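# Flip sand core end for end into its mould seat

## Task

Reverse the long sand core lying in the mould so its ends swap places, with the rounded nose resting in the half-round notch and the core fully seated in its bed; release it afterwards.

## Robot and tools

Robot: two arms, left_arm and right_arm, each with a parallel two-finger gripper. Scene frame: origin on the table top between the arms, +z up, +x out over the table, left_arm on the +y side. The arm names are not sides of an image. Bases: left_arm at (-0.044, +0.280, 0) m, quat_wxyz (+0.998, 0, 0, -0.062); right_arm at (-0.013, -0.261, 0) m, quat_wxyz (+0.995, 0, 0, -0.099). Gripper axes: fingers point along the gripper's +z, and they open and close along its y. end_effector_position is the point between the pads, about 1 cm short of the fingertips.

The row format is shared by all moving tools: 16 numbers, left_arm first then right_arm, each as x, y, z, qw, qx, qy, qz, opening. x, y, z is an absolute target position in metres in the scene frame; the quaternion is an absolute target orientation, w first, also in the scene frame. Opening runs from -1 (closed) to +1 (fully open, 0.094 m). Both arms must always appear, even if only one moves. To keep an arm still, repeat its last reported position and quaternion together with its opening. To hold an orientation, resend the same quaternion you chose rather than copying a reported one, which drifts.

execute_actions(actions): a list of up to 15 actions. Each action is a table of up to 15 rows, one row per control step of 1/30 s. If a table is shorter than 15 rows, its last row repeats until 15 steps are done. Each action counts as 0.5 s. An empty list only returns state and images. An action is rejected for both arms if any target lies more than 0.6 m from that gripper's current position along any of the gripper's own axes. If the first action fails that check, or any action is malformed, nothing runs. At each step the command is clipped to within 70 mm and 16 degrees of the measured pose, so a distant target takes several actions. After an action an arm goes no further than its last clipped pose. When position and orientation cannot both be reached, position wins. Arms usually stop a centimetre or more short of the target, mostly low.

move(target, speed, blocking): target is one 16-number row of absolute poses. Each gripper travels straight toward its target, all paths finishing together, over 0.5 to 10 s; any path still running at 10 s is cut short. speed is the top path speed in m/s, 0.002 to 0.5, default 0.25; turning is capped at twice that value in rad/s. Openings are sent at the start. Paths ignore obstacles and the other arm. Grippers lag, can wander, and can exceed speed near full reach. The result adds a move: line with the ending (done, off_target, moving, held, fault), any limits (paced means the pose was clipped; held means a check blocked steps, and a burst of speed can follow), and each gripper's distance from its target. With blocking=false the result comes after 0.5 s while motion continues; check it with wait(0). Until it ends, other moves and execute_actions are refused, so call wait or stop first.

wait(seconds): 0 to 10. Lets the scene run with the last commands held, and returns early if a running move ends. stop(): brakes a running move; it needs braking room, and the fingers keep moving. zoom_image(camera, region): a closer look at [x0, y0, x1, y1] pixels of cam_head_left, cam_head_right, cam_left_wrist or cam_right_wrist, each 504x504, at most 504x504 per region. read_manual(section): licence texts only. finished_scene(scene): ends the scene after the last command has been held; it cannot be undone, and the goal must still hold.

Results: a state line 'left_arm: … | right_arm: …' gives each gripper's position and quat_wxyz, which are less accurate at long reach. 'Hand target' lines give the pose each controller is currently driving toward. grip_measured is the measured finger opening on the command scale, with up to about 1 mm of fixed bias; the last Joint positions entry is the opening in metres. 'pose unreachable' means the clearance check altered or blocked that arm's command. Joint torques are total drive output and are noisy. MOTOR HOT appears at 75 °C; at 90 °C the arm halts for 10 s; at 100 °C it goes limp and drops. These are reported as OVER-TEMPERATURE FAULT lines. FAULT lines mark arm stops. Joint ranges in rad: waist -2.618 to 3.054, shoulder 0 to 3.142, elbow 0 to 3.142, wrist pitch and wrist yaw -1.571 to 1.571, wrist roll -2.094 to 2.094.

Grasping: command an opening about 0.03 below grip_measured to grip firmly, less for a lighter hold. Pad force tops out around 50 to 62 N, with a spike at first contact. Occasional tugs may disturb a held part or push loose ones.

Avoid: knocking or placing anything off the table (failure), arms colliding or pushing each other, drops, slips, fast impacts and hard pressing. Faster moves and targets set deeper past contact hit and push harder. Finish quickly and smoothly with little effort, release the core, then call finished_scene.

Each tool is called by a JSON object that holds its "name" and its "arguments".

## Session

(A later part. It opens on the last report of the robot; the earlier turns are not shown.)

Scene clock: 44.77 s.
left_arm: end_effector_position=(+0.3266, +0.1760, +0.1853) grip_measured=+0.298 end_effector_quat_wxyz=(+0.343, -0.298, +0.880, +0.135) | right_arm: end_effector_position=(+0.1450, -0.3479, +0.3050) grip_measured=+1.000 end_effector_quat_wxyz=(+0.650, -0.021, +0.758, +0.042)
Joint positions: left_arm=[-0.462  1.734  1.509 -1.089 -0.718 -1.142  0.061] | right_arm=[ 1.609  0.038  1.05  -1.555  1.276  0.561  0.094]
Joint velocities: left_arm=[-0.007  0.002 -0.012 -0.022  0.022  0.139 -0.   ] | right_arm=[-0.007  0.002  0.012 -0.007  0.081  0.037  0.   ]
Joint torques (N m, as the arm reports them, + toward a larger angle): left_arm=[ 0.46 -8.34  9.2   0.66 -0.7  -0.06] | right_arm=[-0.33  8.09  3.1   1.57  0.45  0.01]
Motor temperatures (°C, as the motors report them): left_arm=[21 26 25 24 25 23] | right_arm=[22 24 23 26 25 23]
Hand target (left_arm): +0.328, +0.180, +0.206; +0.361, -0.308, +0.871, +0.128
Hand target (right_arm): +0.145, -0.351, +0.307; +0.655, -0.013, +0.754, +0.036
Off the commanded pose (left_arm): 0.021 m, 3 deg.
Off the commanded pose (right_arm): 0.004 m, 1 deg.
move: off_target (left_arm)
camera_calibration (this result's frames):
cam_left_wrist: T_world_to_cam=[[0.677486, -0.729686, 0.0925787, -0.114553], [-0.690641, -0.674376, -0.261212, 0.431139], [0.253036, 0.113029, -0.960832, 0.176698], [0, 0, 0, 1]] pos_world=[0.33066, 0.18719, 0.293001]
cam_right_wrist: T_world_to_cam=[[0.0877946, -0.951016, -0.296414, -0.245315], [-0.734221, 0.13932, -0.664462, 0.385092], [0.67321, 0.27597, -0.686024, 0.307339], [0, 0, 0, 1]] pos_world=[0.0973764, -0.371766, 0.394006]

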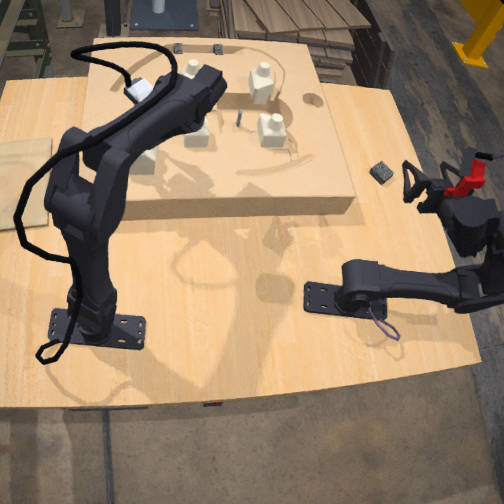

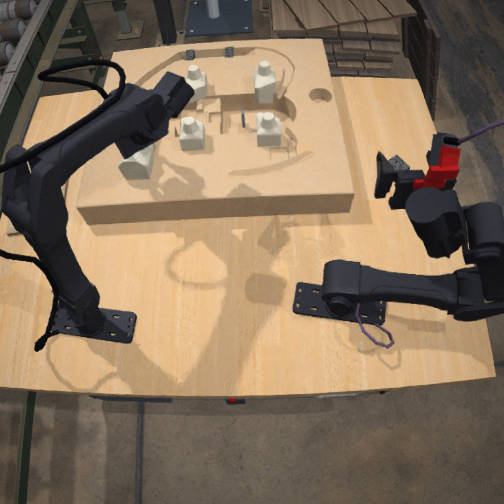

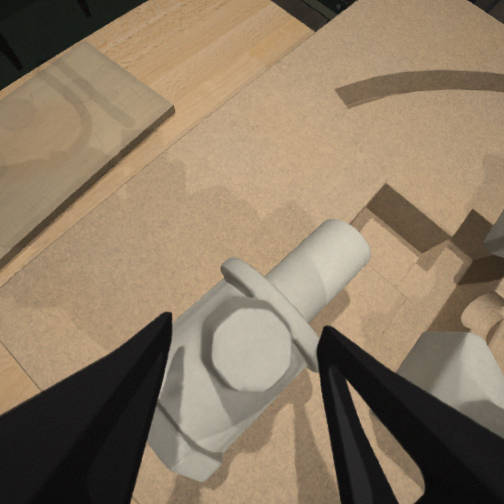

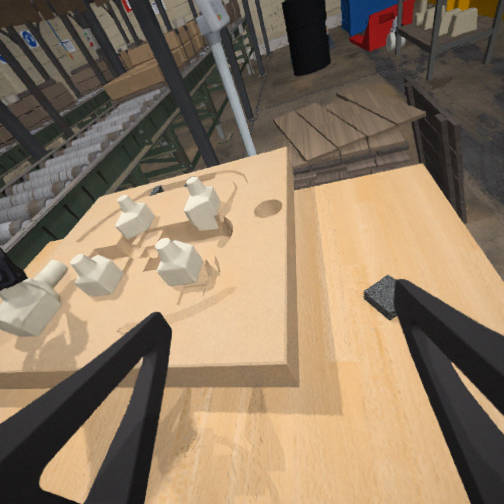

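{"name": "move", "arguments": {"target": [0.329, 0.180, 0.206, 0.3607, -0.3084, 0.8709, 0.1277, -0.36, 0.1456, -0.3515, 0.3071, 0.655, -0.013, 0.754, 0.036, 1], "speed": 0.03}}

Scene clock: 46.13 s.
left_arm: end_effector_position=(+0.3263, +0.1753, +0.1847) grip_measured=-0.282 end_effector_quat_wxyz=(+0.341, -0.300, +0.881, +0.133) | right_arm: end_effector_position=(+0.1450, -0.3479, +0.3050) grip_measured=+1.000 end_effector_quat_wxyz=(+0.650, -0.021, +0.758, +0.042)
Joint positions: left_arm=[-0.462  1.734  1.509 -1.089 -0.713 -1.145  0.034] | right_arm=[ 1.609  0.038  1.05  -1.555  1.276  0.561  0.094]
Joint velocities: left_arm=[ 0.012 -0.012 -0.012  0.022 -0.037 -0.051 -0.   ] | right_arm=[-0.012 -0.002  0.017  0.007 -0.022 -0.037  0.   ]
Joint torques (N m, as the arm reports them, + toward a larger angle): left_arm=[ 0.43 -8.29  9.24  0.61 -0.76 -0.03] | right_arm=[-0.22  8.08  3.01  1.55  0.45  0.06]
Motor temperatures (°C, as the motors report them): left_arm=[21 26 25 24 25 23] | right_arm=[22 24 23 26 25 23]
Hand target (left_arm): +0.328, +0.180, +0.206; +0.361, -0.308, +0.871, +0.128
Hand target (right_arm): +0.145, -0.351, +0.307; +0.655, -0.013, +0.754, +0.036
Off the commanded pose (left_arm): 0.022 m, 3 deg.
Off the commanded pose (right_arm): 0.004 m, 1 deg.
move: off_target (left_arm)
camera_calibration (this result's frames):
cam_left_wrist: T_world_to_cam=[[0.678077, -0.728747, 0.0955996, -0.115734], [-0.690674, -0.67626, -0.256205, 0.429752], [0.251359, 0.107699, -0.961883, 0.177938], [0, 0, 0, 1]] pos_world=[0.330569, 0.18712, 0.292324]
cam_right_wrist: T_world_to_cam=[[0.0877946, -0.951016, -0.296414, -0.245315], [-0.734221, 0.13932, -0.664462, 0.385092], [0.67321, 0.27597, -0.686024, 0.307339], [0, 0, 0, 1]] pos_world=[0.0973764, -0.371766, 0.394006]

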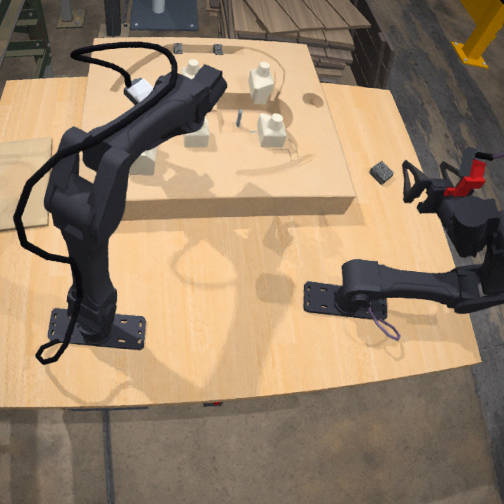

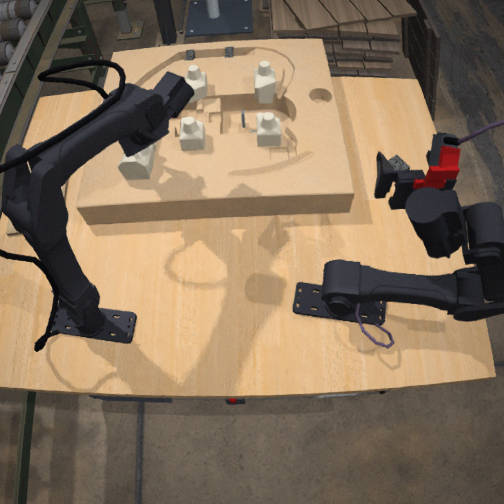

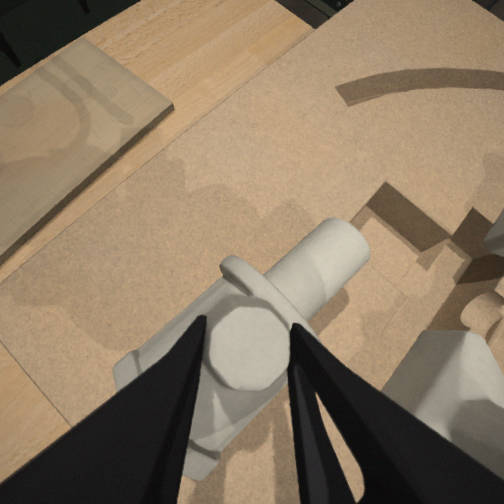

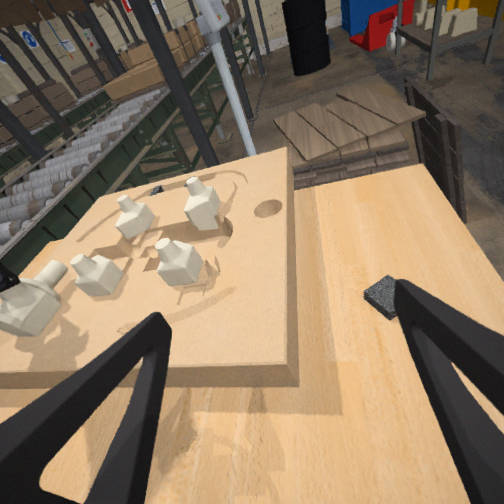

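{"name": "move", "arguments": {"target": [0.335, 0.19, 0.27, 0.3607, -0.3084, 0.8709, 0.1277, -0.36, 0.1456, -0.3515, 0.3071, 0.655, -0.013, 0.754, 0.036, 1], "speed": 0.1}}

{"name": "move", "arguments": {"target": [0.475, 0.185, 0.275, 0.343, 0.3629, 0.8571, -0.1279, -0.36, 0.1456, -0.3515, 0.3071, 0.655, -0.013, 0.754, 0.036, 1], "speed": 0.25}}

Scene clock: 48.47 s.
left_arm: end_effector_position=(+0.3201, +0.1806, +0.2334) grip_measured=-0.282 end_effector_quat_wxyz=(+0.303, -0.293, +0.897, +0.131) | right_arm: end_effector_position=(+0.1450, -0.3479, +0.3051) grip_measured=+1.000 end_effector_quat_wxyz=(+0.651, -0.021, +0.758, +0.042)
Joint positions: left_arm=[-0.431  1.764  1.778 -1.36  -0.64  -1.112  0.034] | right_arm=[ 1.609  0.038  1.05  -1.555  1.276  0.561  0.094]
Joint velocities: left_arm=[-0.012  0.002 -0.012 -0.007 -0.007  0.066 -0.   ] | right_arm=[ 0.017 -0.027 -0.007  0.051  0.007 -0.037  0.   ]
Joint torques (N m, as the arm reports them, + toward a larger angle): left_arm=[ 0.72 -8.35 11.12  0.83 -1.5   0.04] | right_arm=[-0.25  7.93  2.93  1.53  0.45  0.04]
Motor temperatures (°C, as the motors report them): left_arm=[21 26 25 24 25 23] | right_arm=[22 24 23 26 25 23]
Hand target (left_arm): +0.330, +0.191, +0.270; +0.360, -0.310, +0.871, +0.127
Hand target (right_arm): +0.145, -0.351, +0.307; +0.655, -0.013, +0.754, +0.036
Off the commanded pose (left_arm): 0.041 m, 7 deg.
Off the commanded pose (right_arm): 0.004 m, 1 deg.
move: off_target (left_arm)
camera_calibration (this result's frames):
cam_left_wrist: T_world_to_cam=[[0.675729, -0.734593, 0.0613461, -0.102526], [-0.715826, -0.673778, -0.183349, 0.432071], [0.176021, 0.0799814, -0.981132, 0.259389], [0, 0, 0, 1]] pos_world=[0.33291, 0.195059, 0.340004]
cam_right_wrist: T_world_to_cam=[[0.0875417, -0.951054, -0.296367, -0.245352], [-0.734046, 0.139539, -0.664609, 0.385226], [0.673433, 0.275728, -0.685902, 0.307217], [0, 0, 0, 1]] pos_world=[0.0973619, -0.371805, 0.394031]

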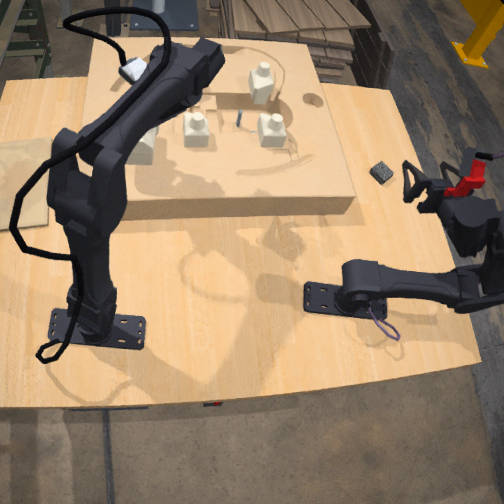

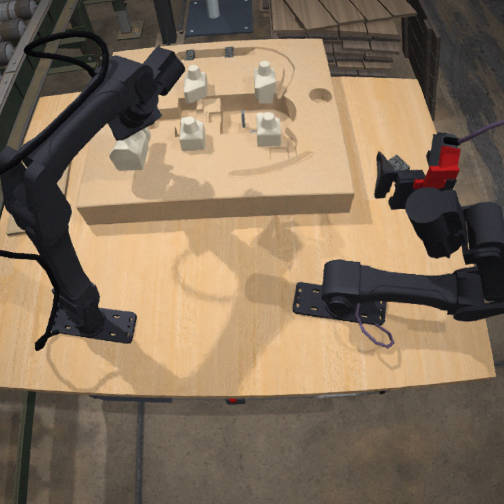

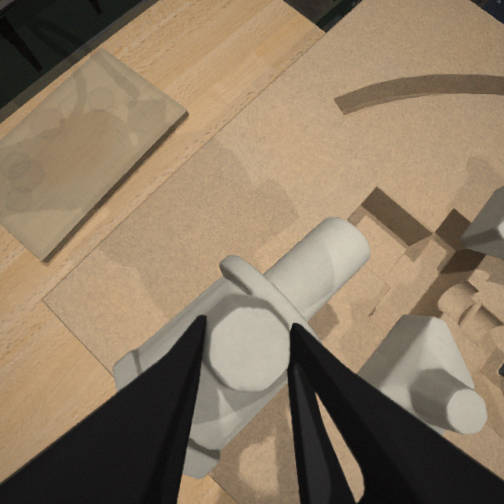

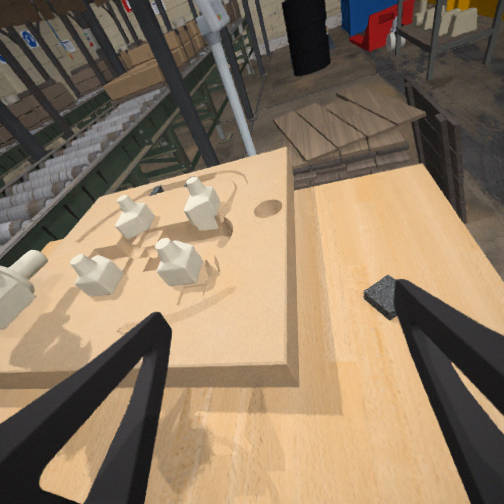

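Scene clock: 52.63 s.
left_arm: end_effector_position=(+0.4609, +0.1941, +0.2067) grip_measured=-0.289 end_effector_quat_wxyz=(+0.251, +0.353, +0.892, -0.128) | right_arm: end_effector_position=(+0.1450, -0.3479, +0.3051) grip_measured=+1.000 end_effector_quat_wxyz=(+0.651, -0.021, +0.758, +0.042)
Joint positions: left_arm=[ 0.091  2.214  2.343 -1.284  0.405  0.634  0.033] | right_arm=[ 1.609  0.038  1.05  -1.555  1.276  0.561  0.094]
Joint velocities: left_arm=[ 0.007  0.002  0.017  0.022  0.081 -0.022  0.   ] | right_arm=[-0.002 -0.002 -0.002  0.007  0.022  0.007  0.   ]
Joint torques (N m, as the arm reports them, + toward a larger angle): left_arm=[  0.28 -15.23  11.51   1.49   0.98   0.01] | right_arm=[-0.08  7.95  3.05  1.56  0.48  0.01]
Motor temperatures (°C, as the motors report them): left_arm=[21 27 25 24 25 23] | right_arm=[22 24 23 26 25 23]
Hand target (left_arm): +0.466, +0.186, +0.279; +0.348, +0.370, +0.853, -0.119
Hand target (right_arm): +0.145, -0.351, +0.307; +0.655, -0.013, +0.754, +0.036
Off the commanded pose (left_arm): 0.070 m, 11 deg.
Off the commanded pose (right_arm): 0.004 m, 1 deg.
move: off_target (left_arm)
camera_calibration (this result's frames):
cam_left_wrist: T_world_to_cam=[[-0.608848, -0.777147, 0.159205, 0.394018], [-0.792216, 0.606083, -0.0711227, 0.300638], [-0.0412188, -0.169428, -0.98468, 0.356631], [0, 0, 0, 1]] pos_world=[0.492767, 0.184422, 0.309819]
cam_right_wrist: T_world_to_cam=[[0.0875417, -0.951054, -0.296367, -0.245352], [-0.734046, 0.139539, -0.664609, 0.385226], [0.673433, 0.275728, -0.685902, 0.307217], [0, 0, 0, 1]] pos_world=[0.0973619, -0.371805, 0.394031]

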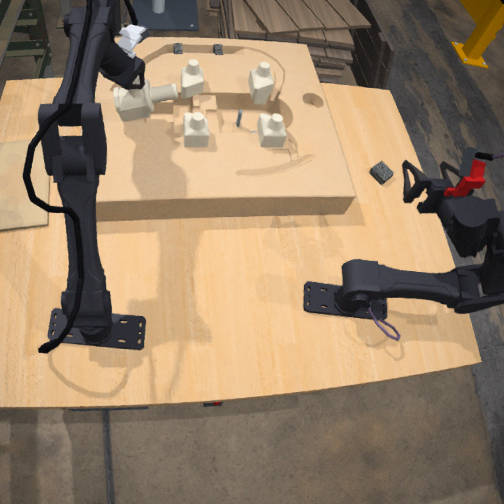

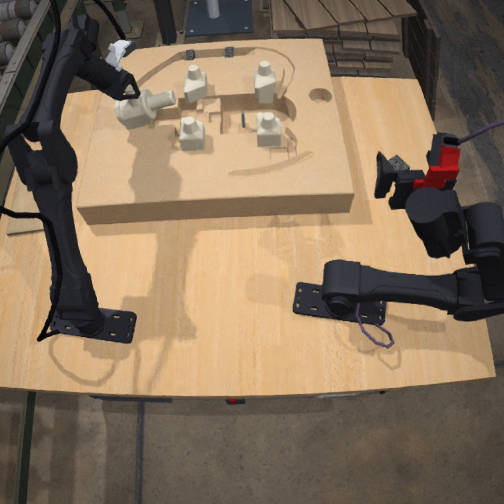

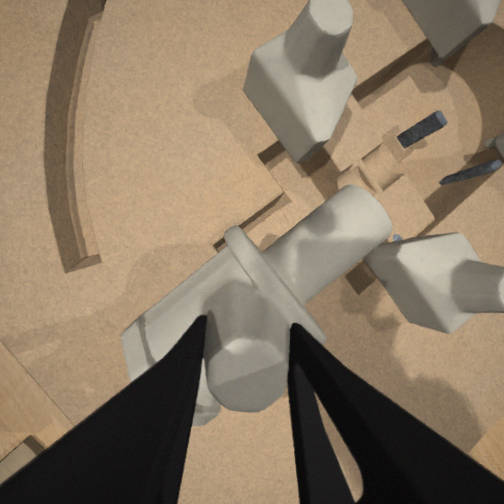

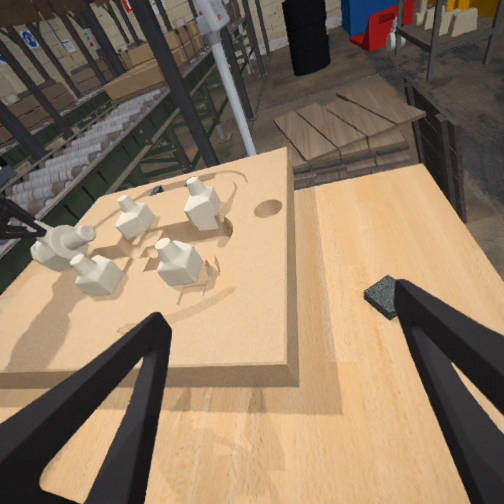

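{"name": "zoom_image", "arguments": {"camera": "cam_head_right", "region": [90, 50, 250, 160]}}

{"name": "zoom_image", "arguments": {"camera": "cam_right_wrist", "region": [0, 170, 200, 320]}}

Region (90, 50, 250, 160) of cam_head_right's 504x504 image, scaled by 3.150, with more detail than that image has; it fills the top 346 rows of this view, and the rest is white.

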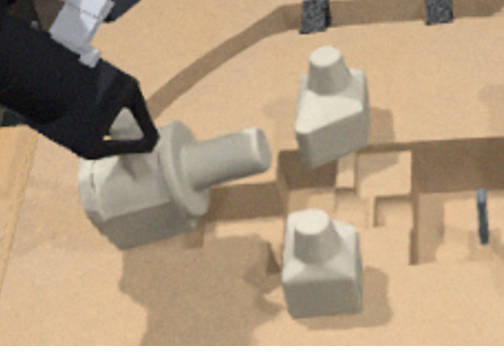

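Region (0, 170, 200, 320) of cam_right_wrist's 504x504 image, scaled by 2.520, with more detail than that image has; it fills the top 378 rows of this view, and the rest is white.

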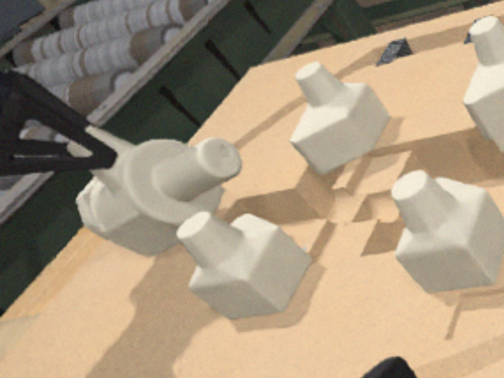

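{"name": "move", "arguments": {"target": [0.405, 0.195, 0.262, 0.2746, 0.3718, 0.8813, -0.0990, -0.36, 0.1456, -0.3515, 0.3071, 0.655, -0.013, 0.754, 0.036, 1], "speed": 0.08}}

Scene clock: 57.50 s.
left_arm: end_effector_position=(+0.3991, +0.2057, +0.2200) grip_measured=-0.289 end_effector_quat_wxyz=(+0.208, +0.359, +0.904, -0.101) | right_arm: end_effector_position=(+0.1450, -0.3479, +0.3050) grip_measured=+1.000 end_effector_quat_wxyz=(+0.650, -0.021, +0.758, +0.042)
Joint positions: left_arm=[ 0.082  1.999  2.11  -1.341  0.325  0.659  0.033] | right_arm=[ 1.609  0.038  1.05  -1.555  1.276  0.561  0.094]
Joint velocities: left_arm=[-0.002 -0.002 -0.012  0.037 -0.007  0.007 -0.   ] | right_arm=[ 0.007 -0.007 -0.007 -0.037 -0.051 -0.037  0.   ]
Joint torques (N m, as the arm reports them, + toward a larger angle): left_arm=[ -0.73 -12.62   7.89   1.3    0.7    0.03] | right_arm=[-0.24  7.97  3.12  1.56  0.47  0.02]
Motor temperatures (°C, as the motors report them): left_arm=[21 28 26 25 25 23] | right_arm=[22 24 23 26 25 23]
Hand target (left_arm): +0.402, +0.195, +0.261; +0.273, +0.373, +0.881, -0.099
Hand target (right_arm): +0.145, -0.351, +0.307; +0.655, -0.013, +0.754, +0.036
Off the commanded pose (left_arm): 0.044 m, 8 deg.
Off the commanded pose (right_arm): 0.004 m, 1 deg.
move: off_target (left_arm)
camera_calibration (this result's frames):
cam_left_wrist: T_world_to_cam=[[-0.600131, -0.789182, 0.130516, 0.36859], [-0.793198, 0.608206, 0.0303617, 0.223278], [-0.103341, -0.0853038, -0.990981, 0.378051], [0, 0, 0, 1]] pos_world=[0.437374, 0.187334, 0.319756]
cam_right_wrist: T_world_to_cam=[[0.0877946, -0.951016, -0.296414, -0.245315], [-0.734221, 0.13932, -0.664462, 0.385092], [0.67321, 0.27597, -0.686024, 0.307339], [0, 0, 0, 1]] pos_world=[0.0973764, -0.371766, 0.394006]

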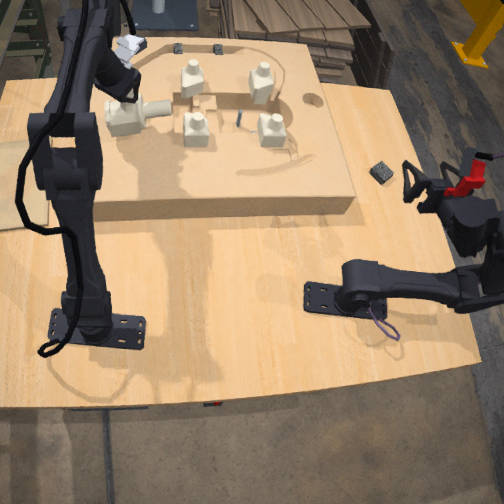

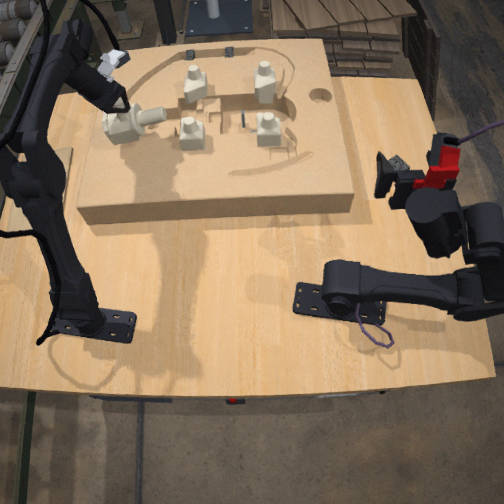

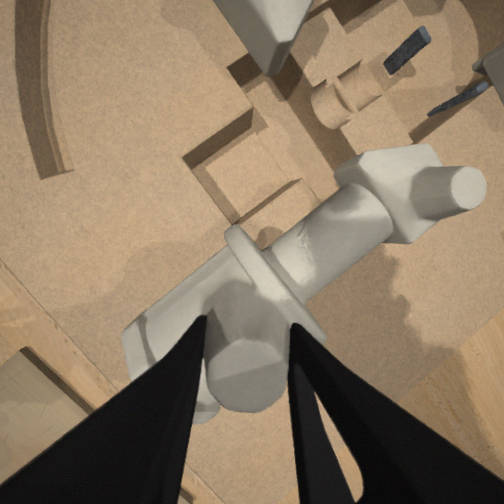

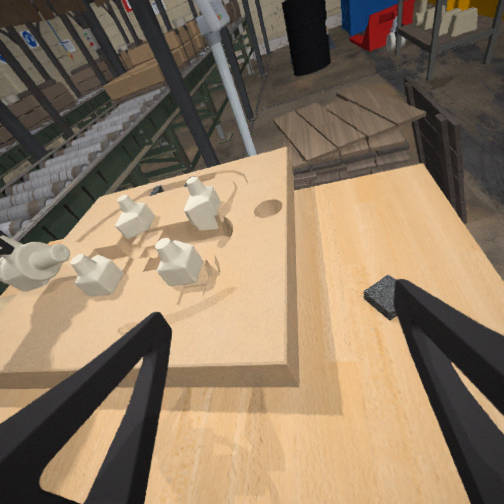

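{"name": "move", "arguments": {"target": [0.405, 0.19, 0.235, 0.2746, 0.3718, 0.8813, -0.0990, -0.36, 0.1456, -0.3515, 0.3071, 0.655, -0.013, 0.754, 0.036, 1], "speed": 0.04}}

Scene clock: 59.80 s.
left_arm: end_effector_position=(+0.3932, +0.2070, +0.1954) grip_measured=-0.290 end_effector_quat_wxyz=(+0.197, +0.361, +0.907, -0.093) | right_arm: end_effector_position=(+0.1450, -0.3479, +0.3050) grip_measured=+1.000 end_effector_quat_wxyz=(+0.650, -0.021, +0.758, +0.042)
Joint positions: left_arm=[ 0.075  1.955  1.954 -1.245  0.301  0.66   0.033] | right_arm=[ 1.609  0.038  1.05  -1.555  1.276  0.561  0.094]
Joint velocities: left_arm=[ 0.002 -0.002 -0.012 -0.022 -0.022 -0.051 -0.001] | right_arm=[-0.012  0.007 -0.032 -0.081  0.007  0.007  0.   ]
Joint torques (N m, as the arm reports them, + toward a larger angle): left_arm=[ -1.27 -12.44   7.04   1.46   0.9   -0.05] | right_arm=[-0.12  7.91  3.06  1.58  0.47  0.04]
Motor temperatures (°C, as the motors report them): left_arm=[21 29 26 25 25 23] | right_arm=[22 24 23 26 25 23]
Hand target (left_arm): +0.401, +0.191, +0.236; +0.272, +0.375, +0.881, -0.099
Hand target (right_arm): +0.145, -0.351, +0.307; +0.655, -0.013, +0.754, +0.036
Off the commanded pose (left_arm): 0.045 m, 9 deg.
Off the commanded pose (right_arm): 0.004 m, 1 deg.
move: off_target (left_arm)
camera_calibration (this result's frames):
cam_left_wrist: T_world_to_cam=[[-0.598425, -0.79213, 0.120073, 0.371242], [-0.792578, 0.607216, 0.0557627, 0.213526], [-0.117082, -0.0617978, -0.991198, 0.353749], [0, 0, 0, 1]] pos_world=[0.432814, 0.186277, 0.294152]
cam_right_wrist: T_world_to_cam=[[0.0877946, -0.951016, -0.296414, -0.245315], [-0.734221, 0.13932, -0.664462, 0.385092], [0.67321, 0.27597, -0.686024, 0.307339], [0, 0, 0, 1]] pos_world=[0.0973764, -0.371766, 0.394006]

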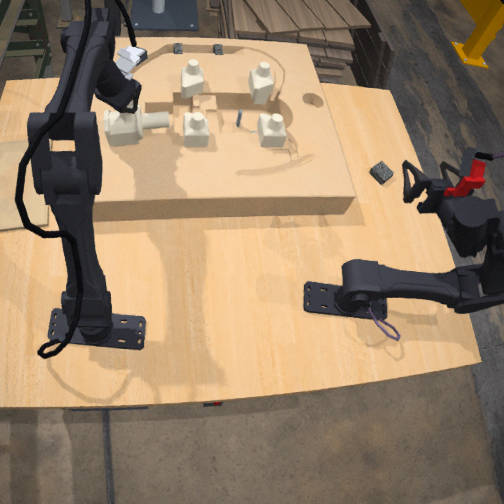

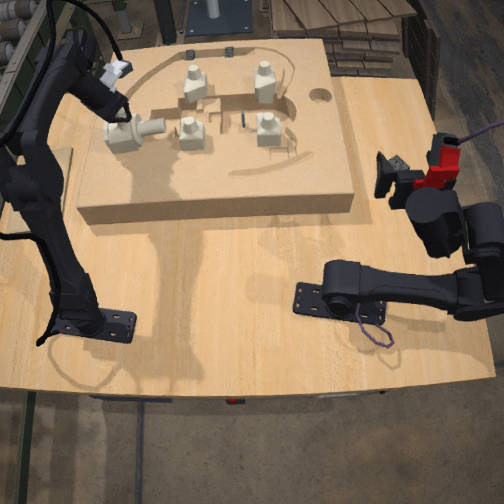

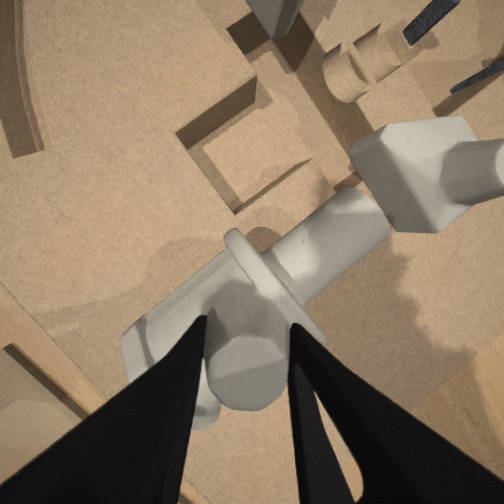

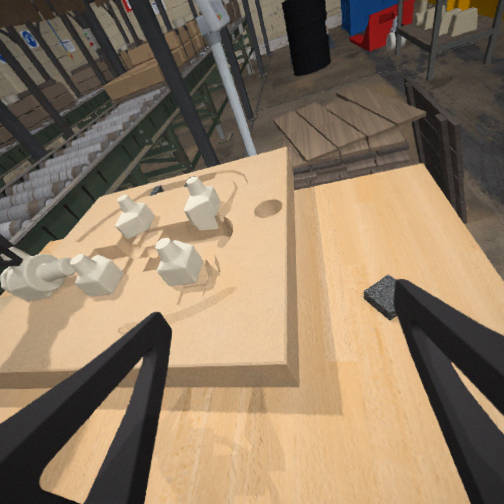

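{"name": "move", "arguments": {"target": [0.398, 0.203, 0.218, 0.2746, 0.3718, 0.8813, -0.0990, -0.36, 0.1456, -0.3515, 0.3071, 0.655, -0.013, 0.754, 0.036, 1], "speed": 0.03}}

Scene clock: 63.03 s.
left_arm: end_effector_position=(+0.3888, +0.2080, +0.1940) grip_measured=-0.290 end_effector_quat_wxyz=(+0.221, +0.369, +0.898, -0.093) | right_arm: end_effector_position=(+0.1450, -0.3479, +0.3050) grip_measured=+1.000 end_effector_quat_wxyz=(+0.650, -0.021, +0.758, +0.042)
Joint positions: left_arm=[ 0.086  1.887  1.837 -1.153  0.324  0.681  0.033] | right_arm=[ 1.609  0.038  1.05  -1.555  1.276  0.561  0.094]
Joint velocities: left_arm=[-0.002 -0.002  0.012 -0.022 -0.051 -0.051 -0.   ] | right_arm=[ 0.007 -0.002  0.002  0.022 -0.022  0.022  0.   ]
Joint torques (N m, as the arm reports them, + toward a larger angle): left_arm=[  0.8  -10.7    6.08   1.42   0.8    0.  ] | right_arm=[-0.2   8.01  3.27  1.55  0.43 -0.01]
Motor temperatures (°C, as the motors report them): left_arm=[21 29 25 25 25 23] | right_arm=[22 24 23 26 25 23]
Hand target (left_arm): +0.396, +0.203, +0.219; +0.273, +0.374, +0.881, -0.097
Hand target (right_arm): +0.145, -0.351, +0.307; +0.655, -0.013, +0.754, +0.036
Off the commanded pose (left_arm): 0.026 m, 6 deg.
Off the commanded pose (right_arm): 0.004 m, 1 deg.
move: off_target (left_arm)
camera_calibration (this result's frames):
cam_left_wrist: T_world_to_cam=[[-0.616306, -0.7806, 0.104073, 0.37721], [-0.784354, 0.620269, 0.00749182, 0.212954], [-0.0704013, -0.0770127, -0.994541, 0.33752], [0, 0, 0, 1]] pos_world=[0.42327, 0.188355, 0.294825]
cam_right_wrist: T_world_to_cam=[[0.0877946, -0.951016, -0.296414, -0.245315], [-0.734221, 0.13932, -0.664462, 0.385092], [0.67321, 0.27597, -0.686024, 0.307339], [0, 0, 0, 1]] pos_world=[0.0973764, -0.371766, 0.394006]

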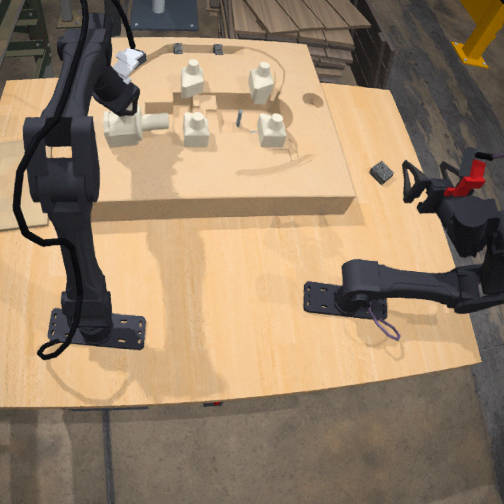

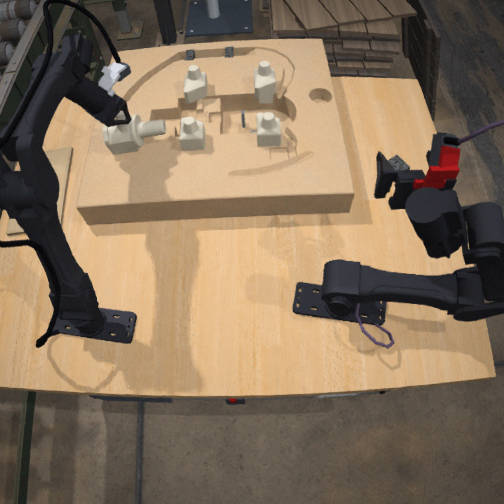

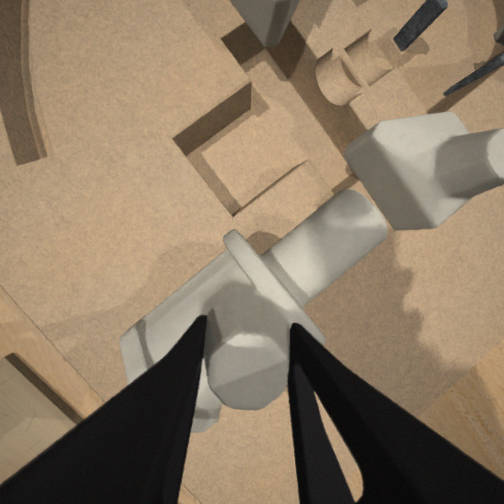

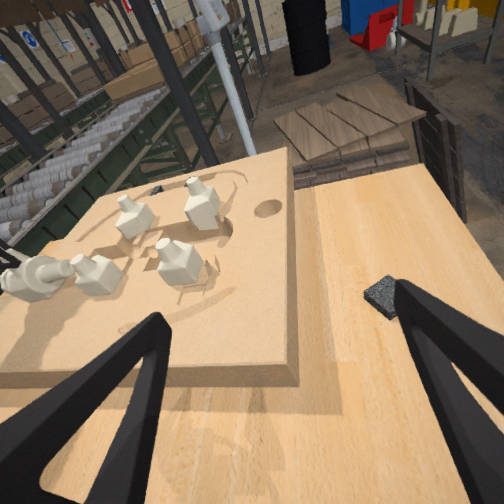

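{"name": "execute_actions", "arguments": {"actions": [[[0.398,0.203,0.216,0.24,0.37,0.892,-0.095,-0.30,0.1456,-0.3515,0.3071,0.655,-0.013,0.754,0.036,1],[0.398,0.203,0.216,0.24,0.37,0.892,-0.095,-0.29,0.1456,-0.3515,0.3071,0.655,-0.013,0.754,0.036,1],[0.398,0.203,0.216,0.24,0.37,0.892,-0.095,-0.285,0.1456,-0.3515,0.3071,0.655,-0.013,0.754,0.036,1],[0.398,0.203,0.216,0.24,0.37,0.892,-0.095,-0.28,0.1456,-0.3515,0.3071,0.655,-0.013,0.754,0.036,1],[0.398,0.203,0.216,0.24,0.37,0.892,-0.095,-0.275,0.1456,-0.3515,0.3071,0.655,-0.013,0.754,0.036,1],[0.398,0.203,0.216,0.24,0.37,0.892,-0.095,-0.27,0.1456,-0.3515,0.3071,0.655,-0.013,0.754,0.036,1],[0.398,0.203,0.216,0.24,0.37,0.892,-0.095,-0.265,0.1456,-0.3515,0.3071,0.655,-0.013,0.754,0.036,1],[0.398,0.203,0.216,0.24,0.37,0.892,-0.095,-0.26,0.1456,-0.3515,0.3071,0.655,-0.013,0.754,0.036,1],[0.398,0.203,0.216,0.24,0.37,0.892,-0.095,-0.255,0.1456,-0.3515,0.3071,0.655,-0.013,0.754,0.036,1],[0.398,0.203,0.216,0.24,0.37,0.892,-0.095,-0.25,0.1456,-0.3515,0.3071,0.655,-0.013,0.754,0.036,1],[0.398,0.203,0.216,0.24,0.37,0.892,-0.095,-0.24,0.1456,-0.3515,0.3071,0.655,-0.013,0.754,0.036,1],[0.398,0.203,0.216,0.24,0.37,0.892,-0.095,-0.23,0.1456,-0.3515,0.3071,0.655,-0.013,0.754,0.036,1],[0.398,0.203,0.216,0.24,0.37,0.892,-0.095,-0.22,0.1456,-0.3515,0.3071,0.655,-0.013,0.754,0.036,1],[0.398,0.203,0.216,0.24,0.37,0.892,-0.095,-0.21,0.1456,-0.3515,0.3071,0.655,-0.013,0.754,0.036,1],[0.398,0.203,0.216,0.24,0.37,0.892,-0.095,-0.20,0.1456,-0.3515,0.3071,0.655,-0.013,0.754,0.036,1]],[[0.398,0.203,0.216,0.24,0.37,0.892,-0.095,-0.15,0.1456,-0.3515,0.3071,0.655,-0.013,0.754,0.036,1],[0.398,0.203,0.216,0.24,0.37,0.892,-0.095,-0.1,0.1456,-0.3515,0.3071,0.655,-0.013,0.754,0.036,1],[0.398,0.203,0.216,0.24,0.37,0.892,-0.095,0.0,0.1456,-0.3515,0.3071,0.655,-0.013,0.754,0.036,1],[0.398,0.203,0.216,0.24,0.37,0.892,-0.095,0.15,0.1456,-0.3515,0.3071,0.655,-0.013,0.754,0.036,1],[0.398,0.203,0.216,0.24,0.37,0.892,-0.095,0.3,0.1456,-0.3515,0.3071,0.655,-0.013,0.754,0.036,1]]]}}

Scene clock: 64.87 s.
left_arm: end_effector_position=(+0.3904, +0.2043, +0.2018) grip_measured=+0.298 end_effector_quat_wxyz=(+0.217, +0.370, +0.898, -0.099) | right_arm: end_effector_position=(+0.1450, -0.3479, +0.3051) grip_measured=+1.000 end_effector_quat_wxyz=(+0.651, -0.021, +0.758, +0.042)
Joint positions: left_arm=[ 0.08   1.914  1.907 -1.206  0.331  0.679  0.061] | right_arm=[ 1.609  0.038  1.05  -1.555  1.276  0.561  0.094]
Joint velocities: left_arm=[ 0.017  0.007 -0.007 -0.007 -0.022  0.11  -0.002] | right_arm=[ 0.007 -0.002  0.002  0.022 -0.022  0.007  0.   ]
Joint torques (N m, as the arm reports them, + toward a larger angle): left_arm=[ 0.01 -8.42  9.18  1.    0.27 -0.07] | right_arm=[-0.22  7.84  3.    1.59  0.45  0.  ]
Motor temperatures (°C, as the motors report them): left_arm=[21 28 25 25 25 23] | right_arm=[22 24 23 27 25 23]
Hand target (left_arm): +0.397, +0.203, +0.216; +0.240, +0.370, +0.892, -0.095
Hand target (right_arm): +0.145, -0.351, +0.307; +0.655, -0.013, +0.754, +0.036
Off the commanded pose (left_arm): 0.016 m, 3 deg.
Off the commanded pose (right_arm): 0.004 m, 1 deg.
camera_calibration (this result's frames):
cam_left_wrist: T_world_to_cam=[[-0.619598, -0.776261, 0.116263, 0.372441], [-0.780639, 0.62487, 0.0118674, 0.213229], [-0.0818612, -0.0834061, -0.993148, 0.350648], [0, 0, 0, 1]] pos_world=[0.425923, 0.185117, 0.302414]
cam_right_wrist: T_world_to_cam=[[0.0875417, -0.951054, -0.296367, -0.245352], [-0.734046, 0.139539, -0.664609, 0.385226], [0.673433, 0.275728, -0.685902, 0.307217], [0, 0, 0, 1]] pos_world=[0.0973619, -0.371805, 0.394031]

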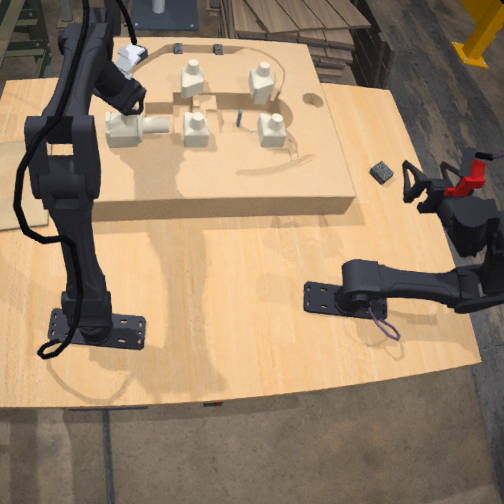

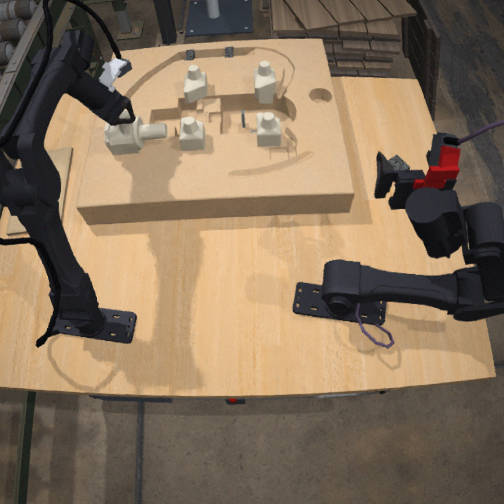

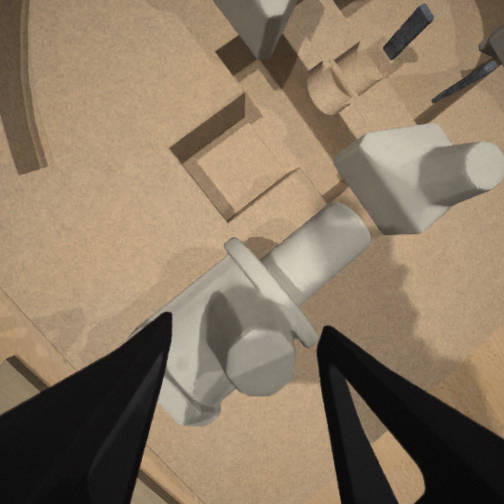

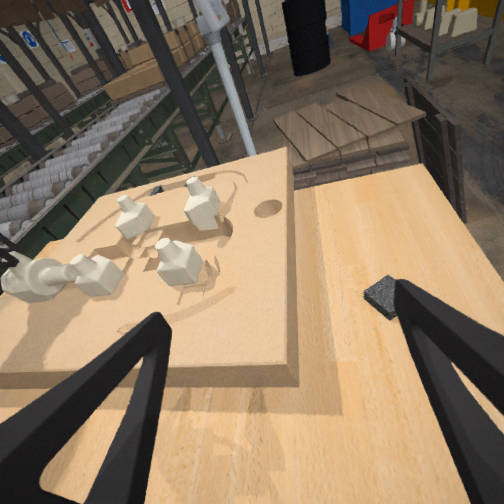

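{"name": "move", "arguments": {"target": [0.384, 0.199, 0.196, 0.3391, 0.1226, 0.9316, -0.0446, 0.3, 0.1456, -0.3515, 0.3071, 0.655, -0.013, 0.754, 0.036, 1], "speed": 0.1}}

Scene clock: 69.20 s.
left_arm: end_effector_position=(+0.3872, +0.2004, +0.1870) grip_measured=+0.298 end_effector_quat_wxyz=(+0.322, +0.124, +0.937, -0.044) | right_arm: end_effector_position=(+0.1450, -0.3479, +0.3050) grip_measured=+1.000 end_effector_quat_wxyz=(+0.650, -0.021, +0.758, +0.042)
Joint positions: left_arm=[-0.033  1.626  1.389 -0.674  0.069  0.084  0.061] | right_arm=[ 1.609  0.038  1.05  -1.555  1.276  0.561  0.094]
Joint velocities: left_arm=[-0.002 -0.007  0.002 -0.037 -0.037 -0.022 -0.   ] | right_arm=[-0.017 -0.002 -0.007  0.022  0.037  0.022  0.   ]
Joint torques (N m, as the arm reports them, + toward a larger angle): left_arm=[-0.75 -8.42  5.78  1.4   0.   -0.09] | right_arm=[-0.06  8.03  2.95  1.56  0.47  0.03]
Motor temperatures (°C, as the motors report them): left_arm=[21 28 25 25 25 23] | right_arm=[22 24 23 27 25 23]
Hand target (left_arm): +0.384, +0.199, +0.197; +0.337, +0.124, +0.932, -0.044
Hand target (right_arm): +0.145, -0.351, +0.307; +0.655, -0.013, +0.754, +0.036
Off the commanded pose (left_arm): 0.010 m, 2 deg.
Off the commanded pose (right_arm): 0.004 m, 1 deg.
move: done
camera_calibration (this result's frames):
cam_left_wrist: T_world_to_cam=[[-0.170033, -0.978, 0.120848, 0.234614], [-0.974423, 0.148578, -0.168597, 0.417551], [0.146933, -0.146424, -0.978249, 0.256601], [0, 0, 0, 1]] pos_world=[0.40906, 0.204986, 0.293065]
cam_right_wrist: T_world_to_cam=[[0.0877946, -0.951016, -0.296414, -0.245315], [-0.734221, 0.13932, -0.664462, 0.385092], [0.67321, 0.27597, -0.686024, 0.307339], [0, 0, 0, 1]] pos_world=[0.0973764, -0.371766, 0.394006]

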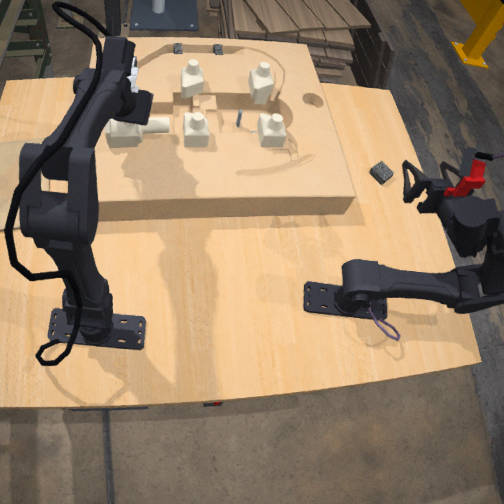

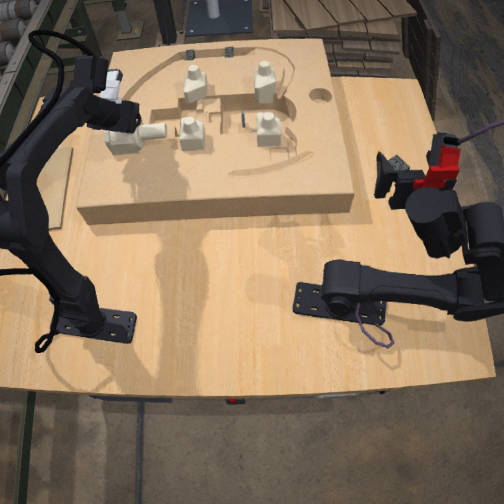

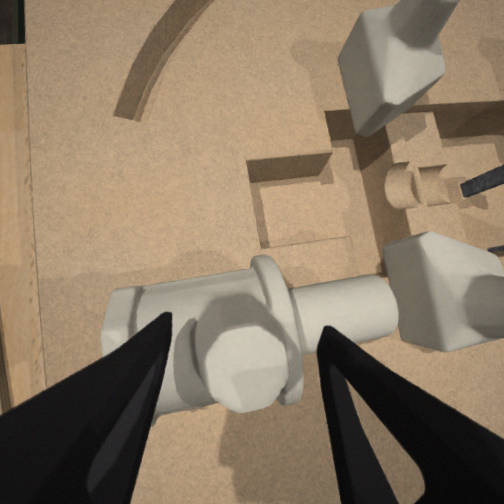

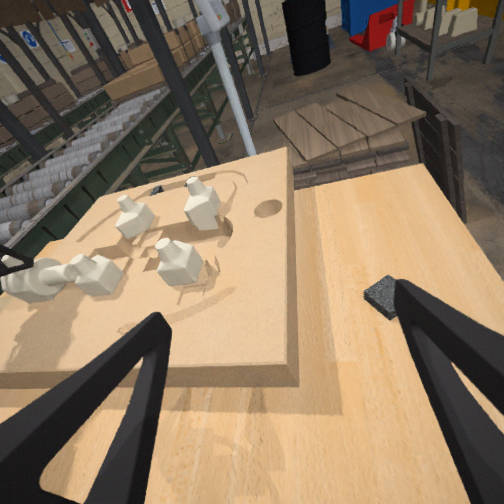

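{"name": "move", "arguments": {"target": [0.384, 0.199, 0.196, 0.3391, 0.1226, 0.9316, -0.0446, -0.38, 0.1456, -0.3515, 0.3071, 0.655, -0.013, 0.754, 0.036, 1], "speed": 0.05}}

Scene clock: 70.13 s.
left_arm: end_effector_position=(+0.3922, +0.1985, +0.1900) grip_measured=-0.249 end_effector_quat_wxyz=(+0.336, +0.119, +0.933, -0.049) | right_arm: end_effector_position=(+0.1450, -0.3479, +0.3050) grip_measured=+1.000 end_effector_quat_wxyz=(+0.650, -0.021, +0.758, +0.042)
Joint positions: left_arm=[-0.034  1.624  1.381 -0.639  0.073  0.07   0.035] | right_arm=[ 1.609  0.038  1.05  -1.555  1.276  0.561  0.094]
Joint velocities: left_arm=[ 0.002 -0.007 -0.012  0.022 -0.007 -0.066 -0.   ] | right_arm=[-0.022  0.002 -0.012  0.007  0.051 -0.037  0.   ]
Joint torques (N m, as the arm reports them, + toward a larger angle): left_arm=[-0.6  -8.59  5.55  1.25 -0.07  0.05] | right_arm=[-0.13  7.82  3.06  1.52  0.42  0.03]
Motor temperatures (°C, as the motors report them): left_arm=[21 28 25 25 25 23] | right_arm=[22 24 23 27 25 23]
Hand target (left_arm): +0.384, +0.199, +0.196; +0.339, +0.123, +0.932, -0.044
Hand target (right_arm): +0.145, -0.351, +0.307; +0.655, -0.013, +0.754, +0.036
Off the commanded pose (left_arm): 0.010 m, 1 deg.
Off the commanded pose (right_arm): 0.004 m, 1 deg.
move: done
camera_calibration (this result's frames):
cam_left_wrist: T_world_to_cam=[[-0.165916, -0.977275, 0.13193, 0.229455], [-0.97079, 0.138352, -0.196025, 0.428977], [0.173318, -0.1606, -0.971683, 0.249769], [0, 0, 0, 1]] pos_world=[0.411228, 0.205004, 0.296515]
cam_right_wrist: T_world_to_cam=[[0.0877946, -0.951016, -0.296414, -0.245315], [-0.734221, 0.13932, -0.664462, 0.385092], [0.67321, 0.27597, -0.686024, 0.307339], [0, 0, 0, 1]] pos_world=[0.0973764, -0.371766, 0.394006]

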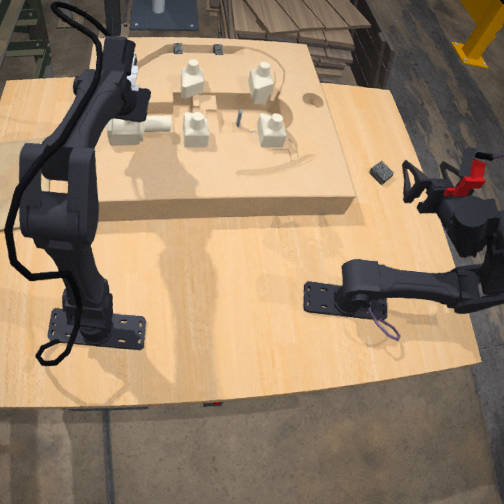

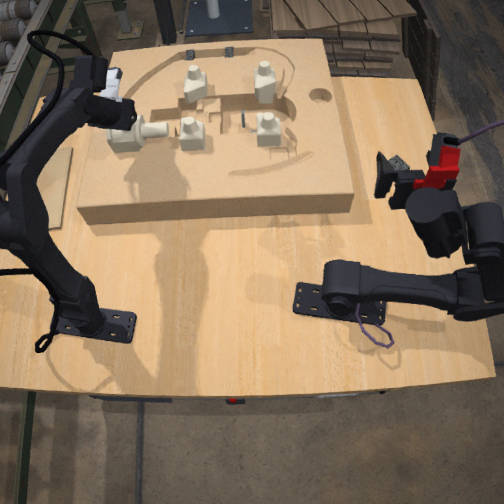

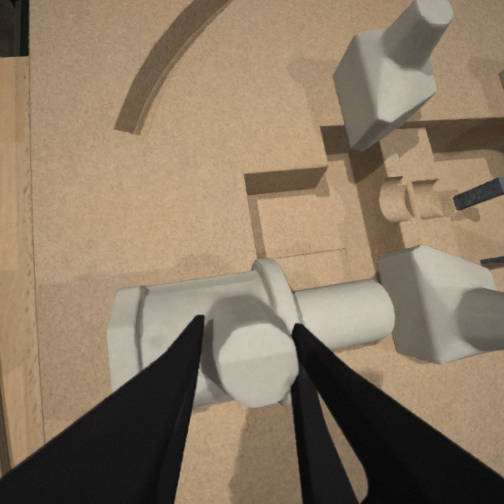

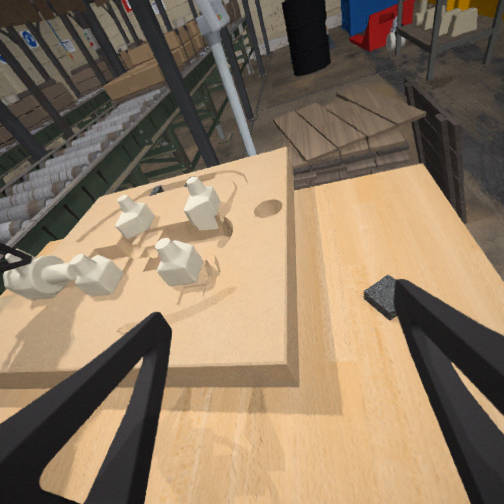

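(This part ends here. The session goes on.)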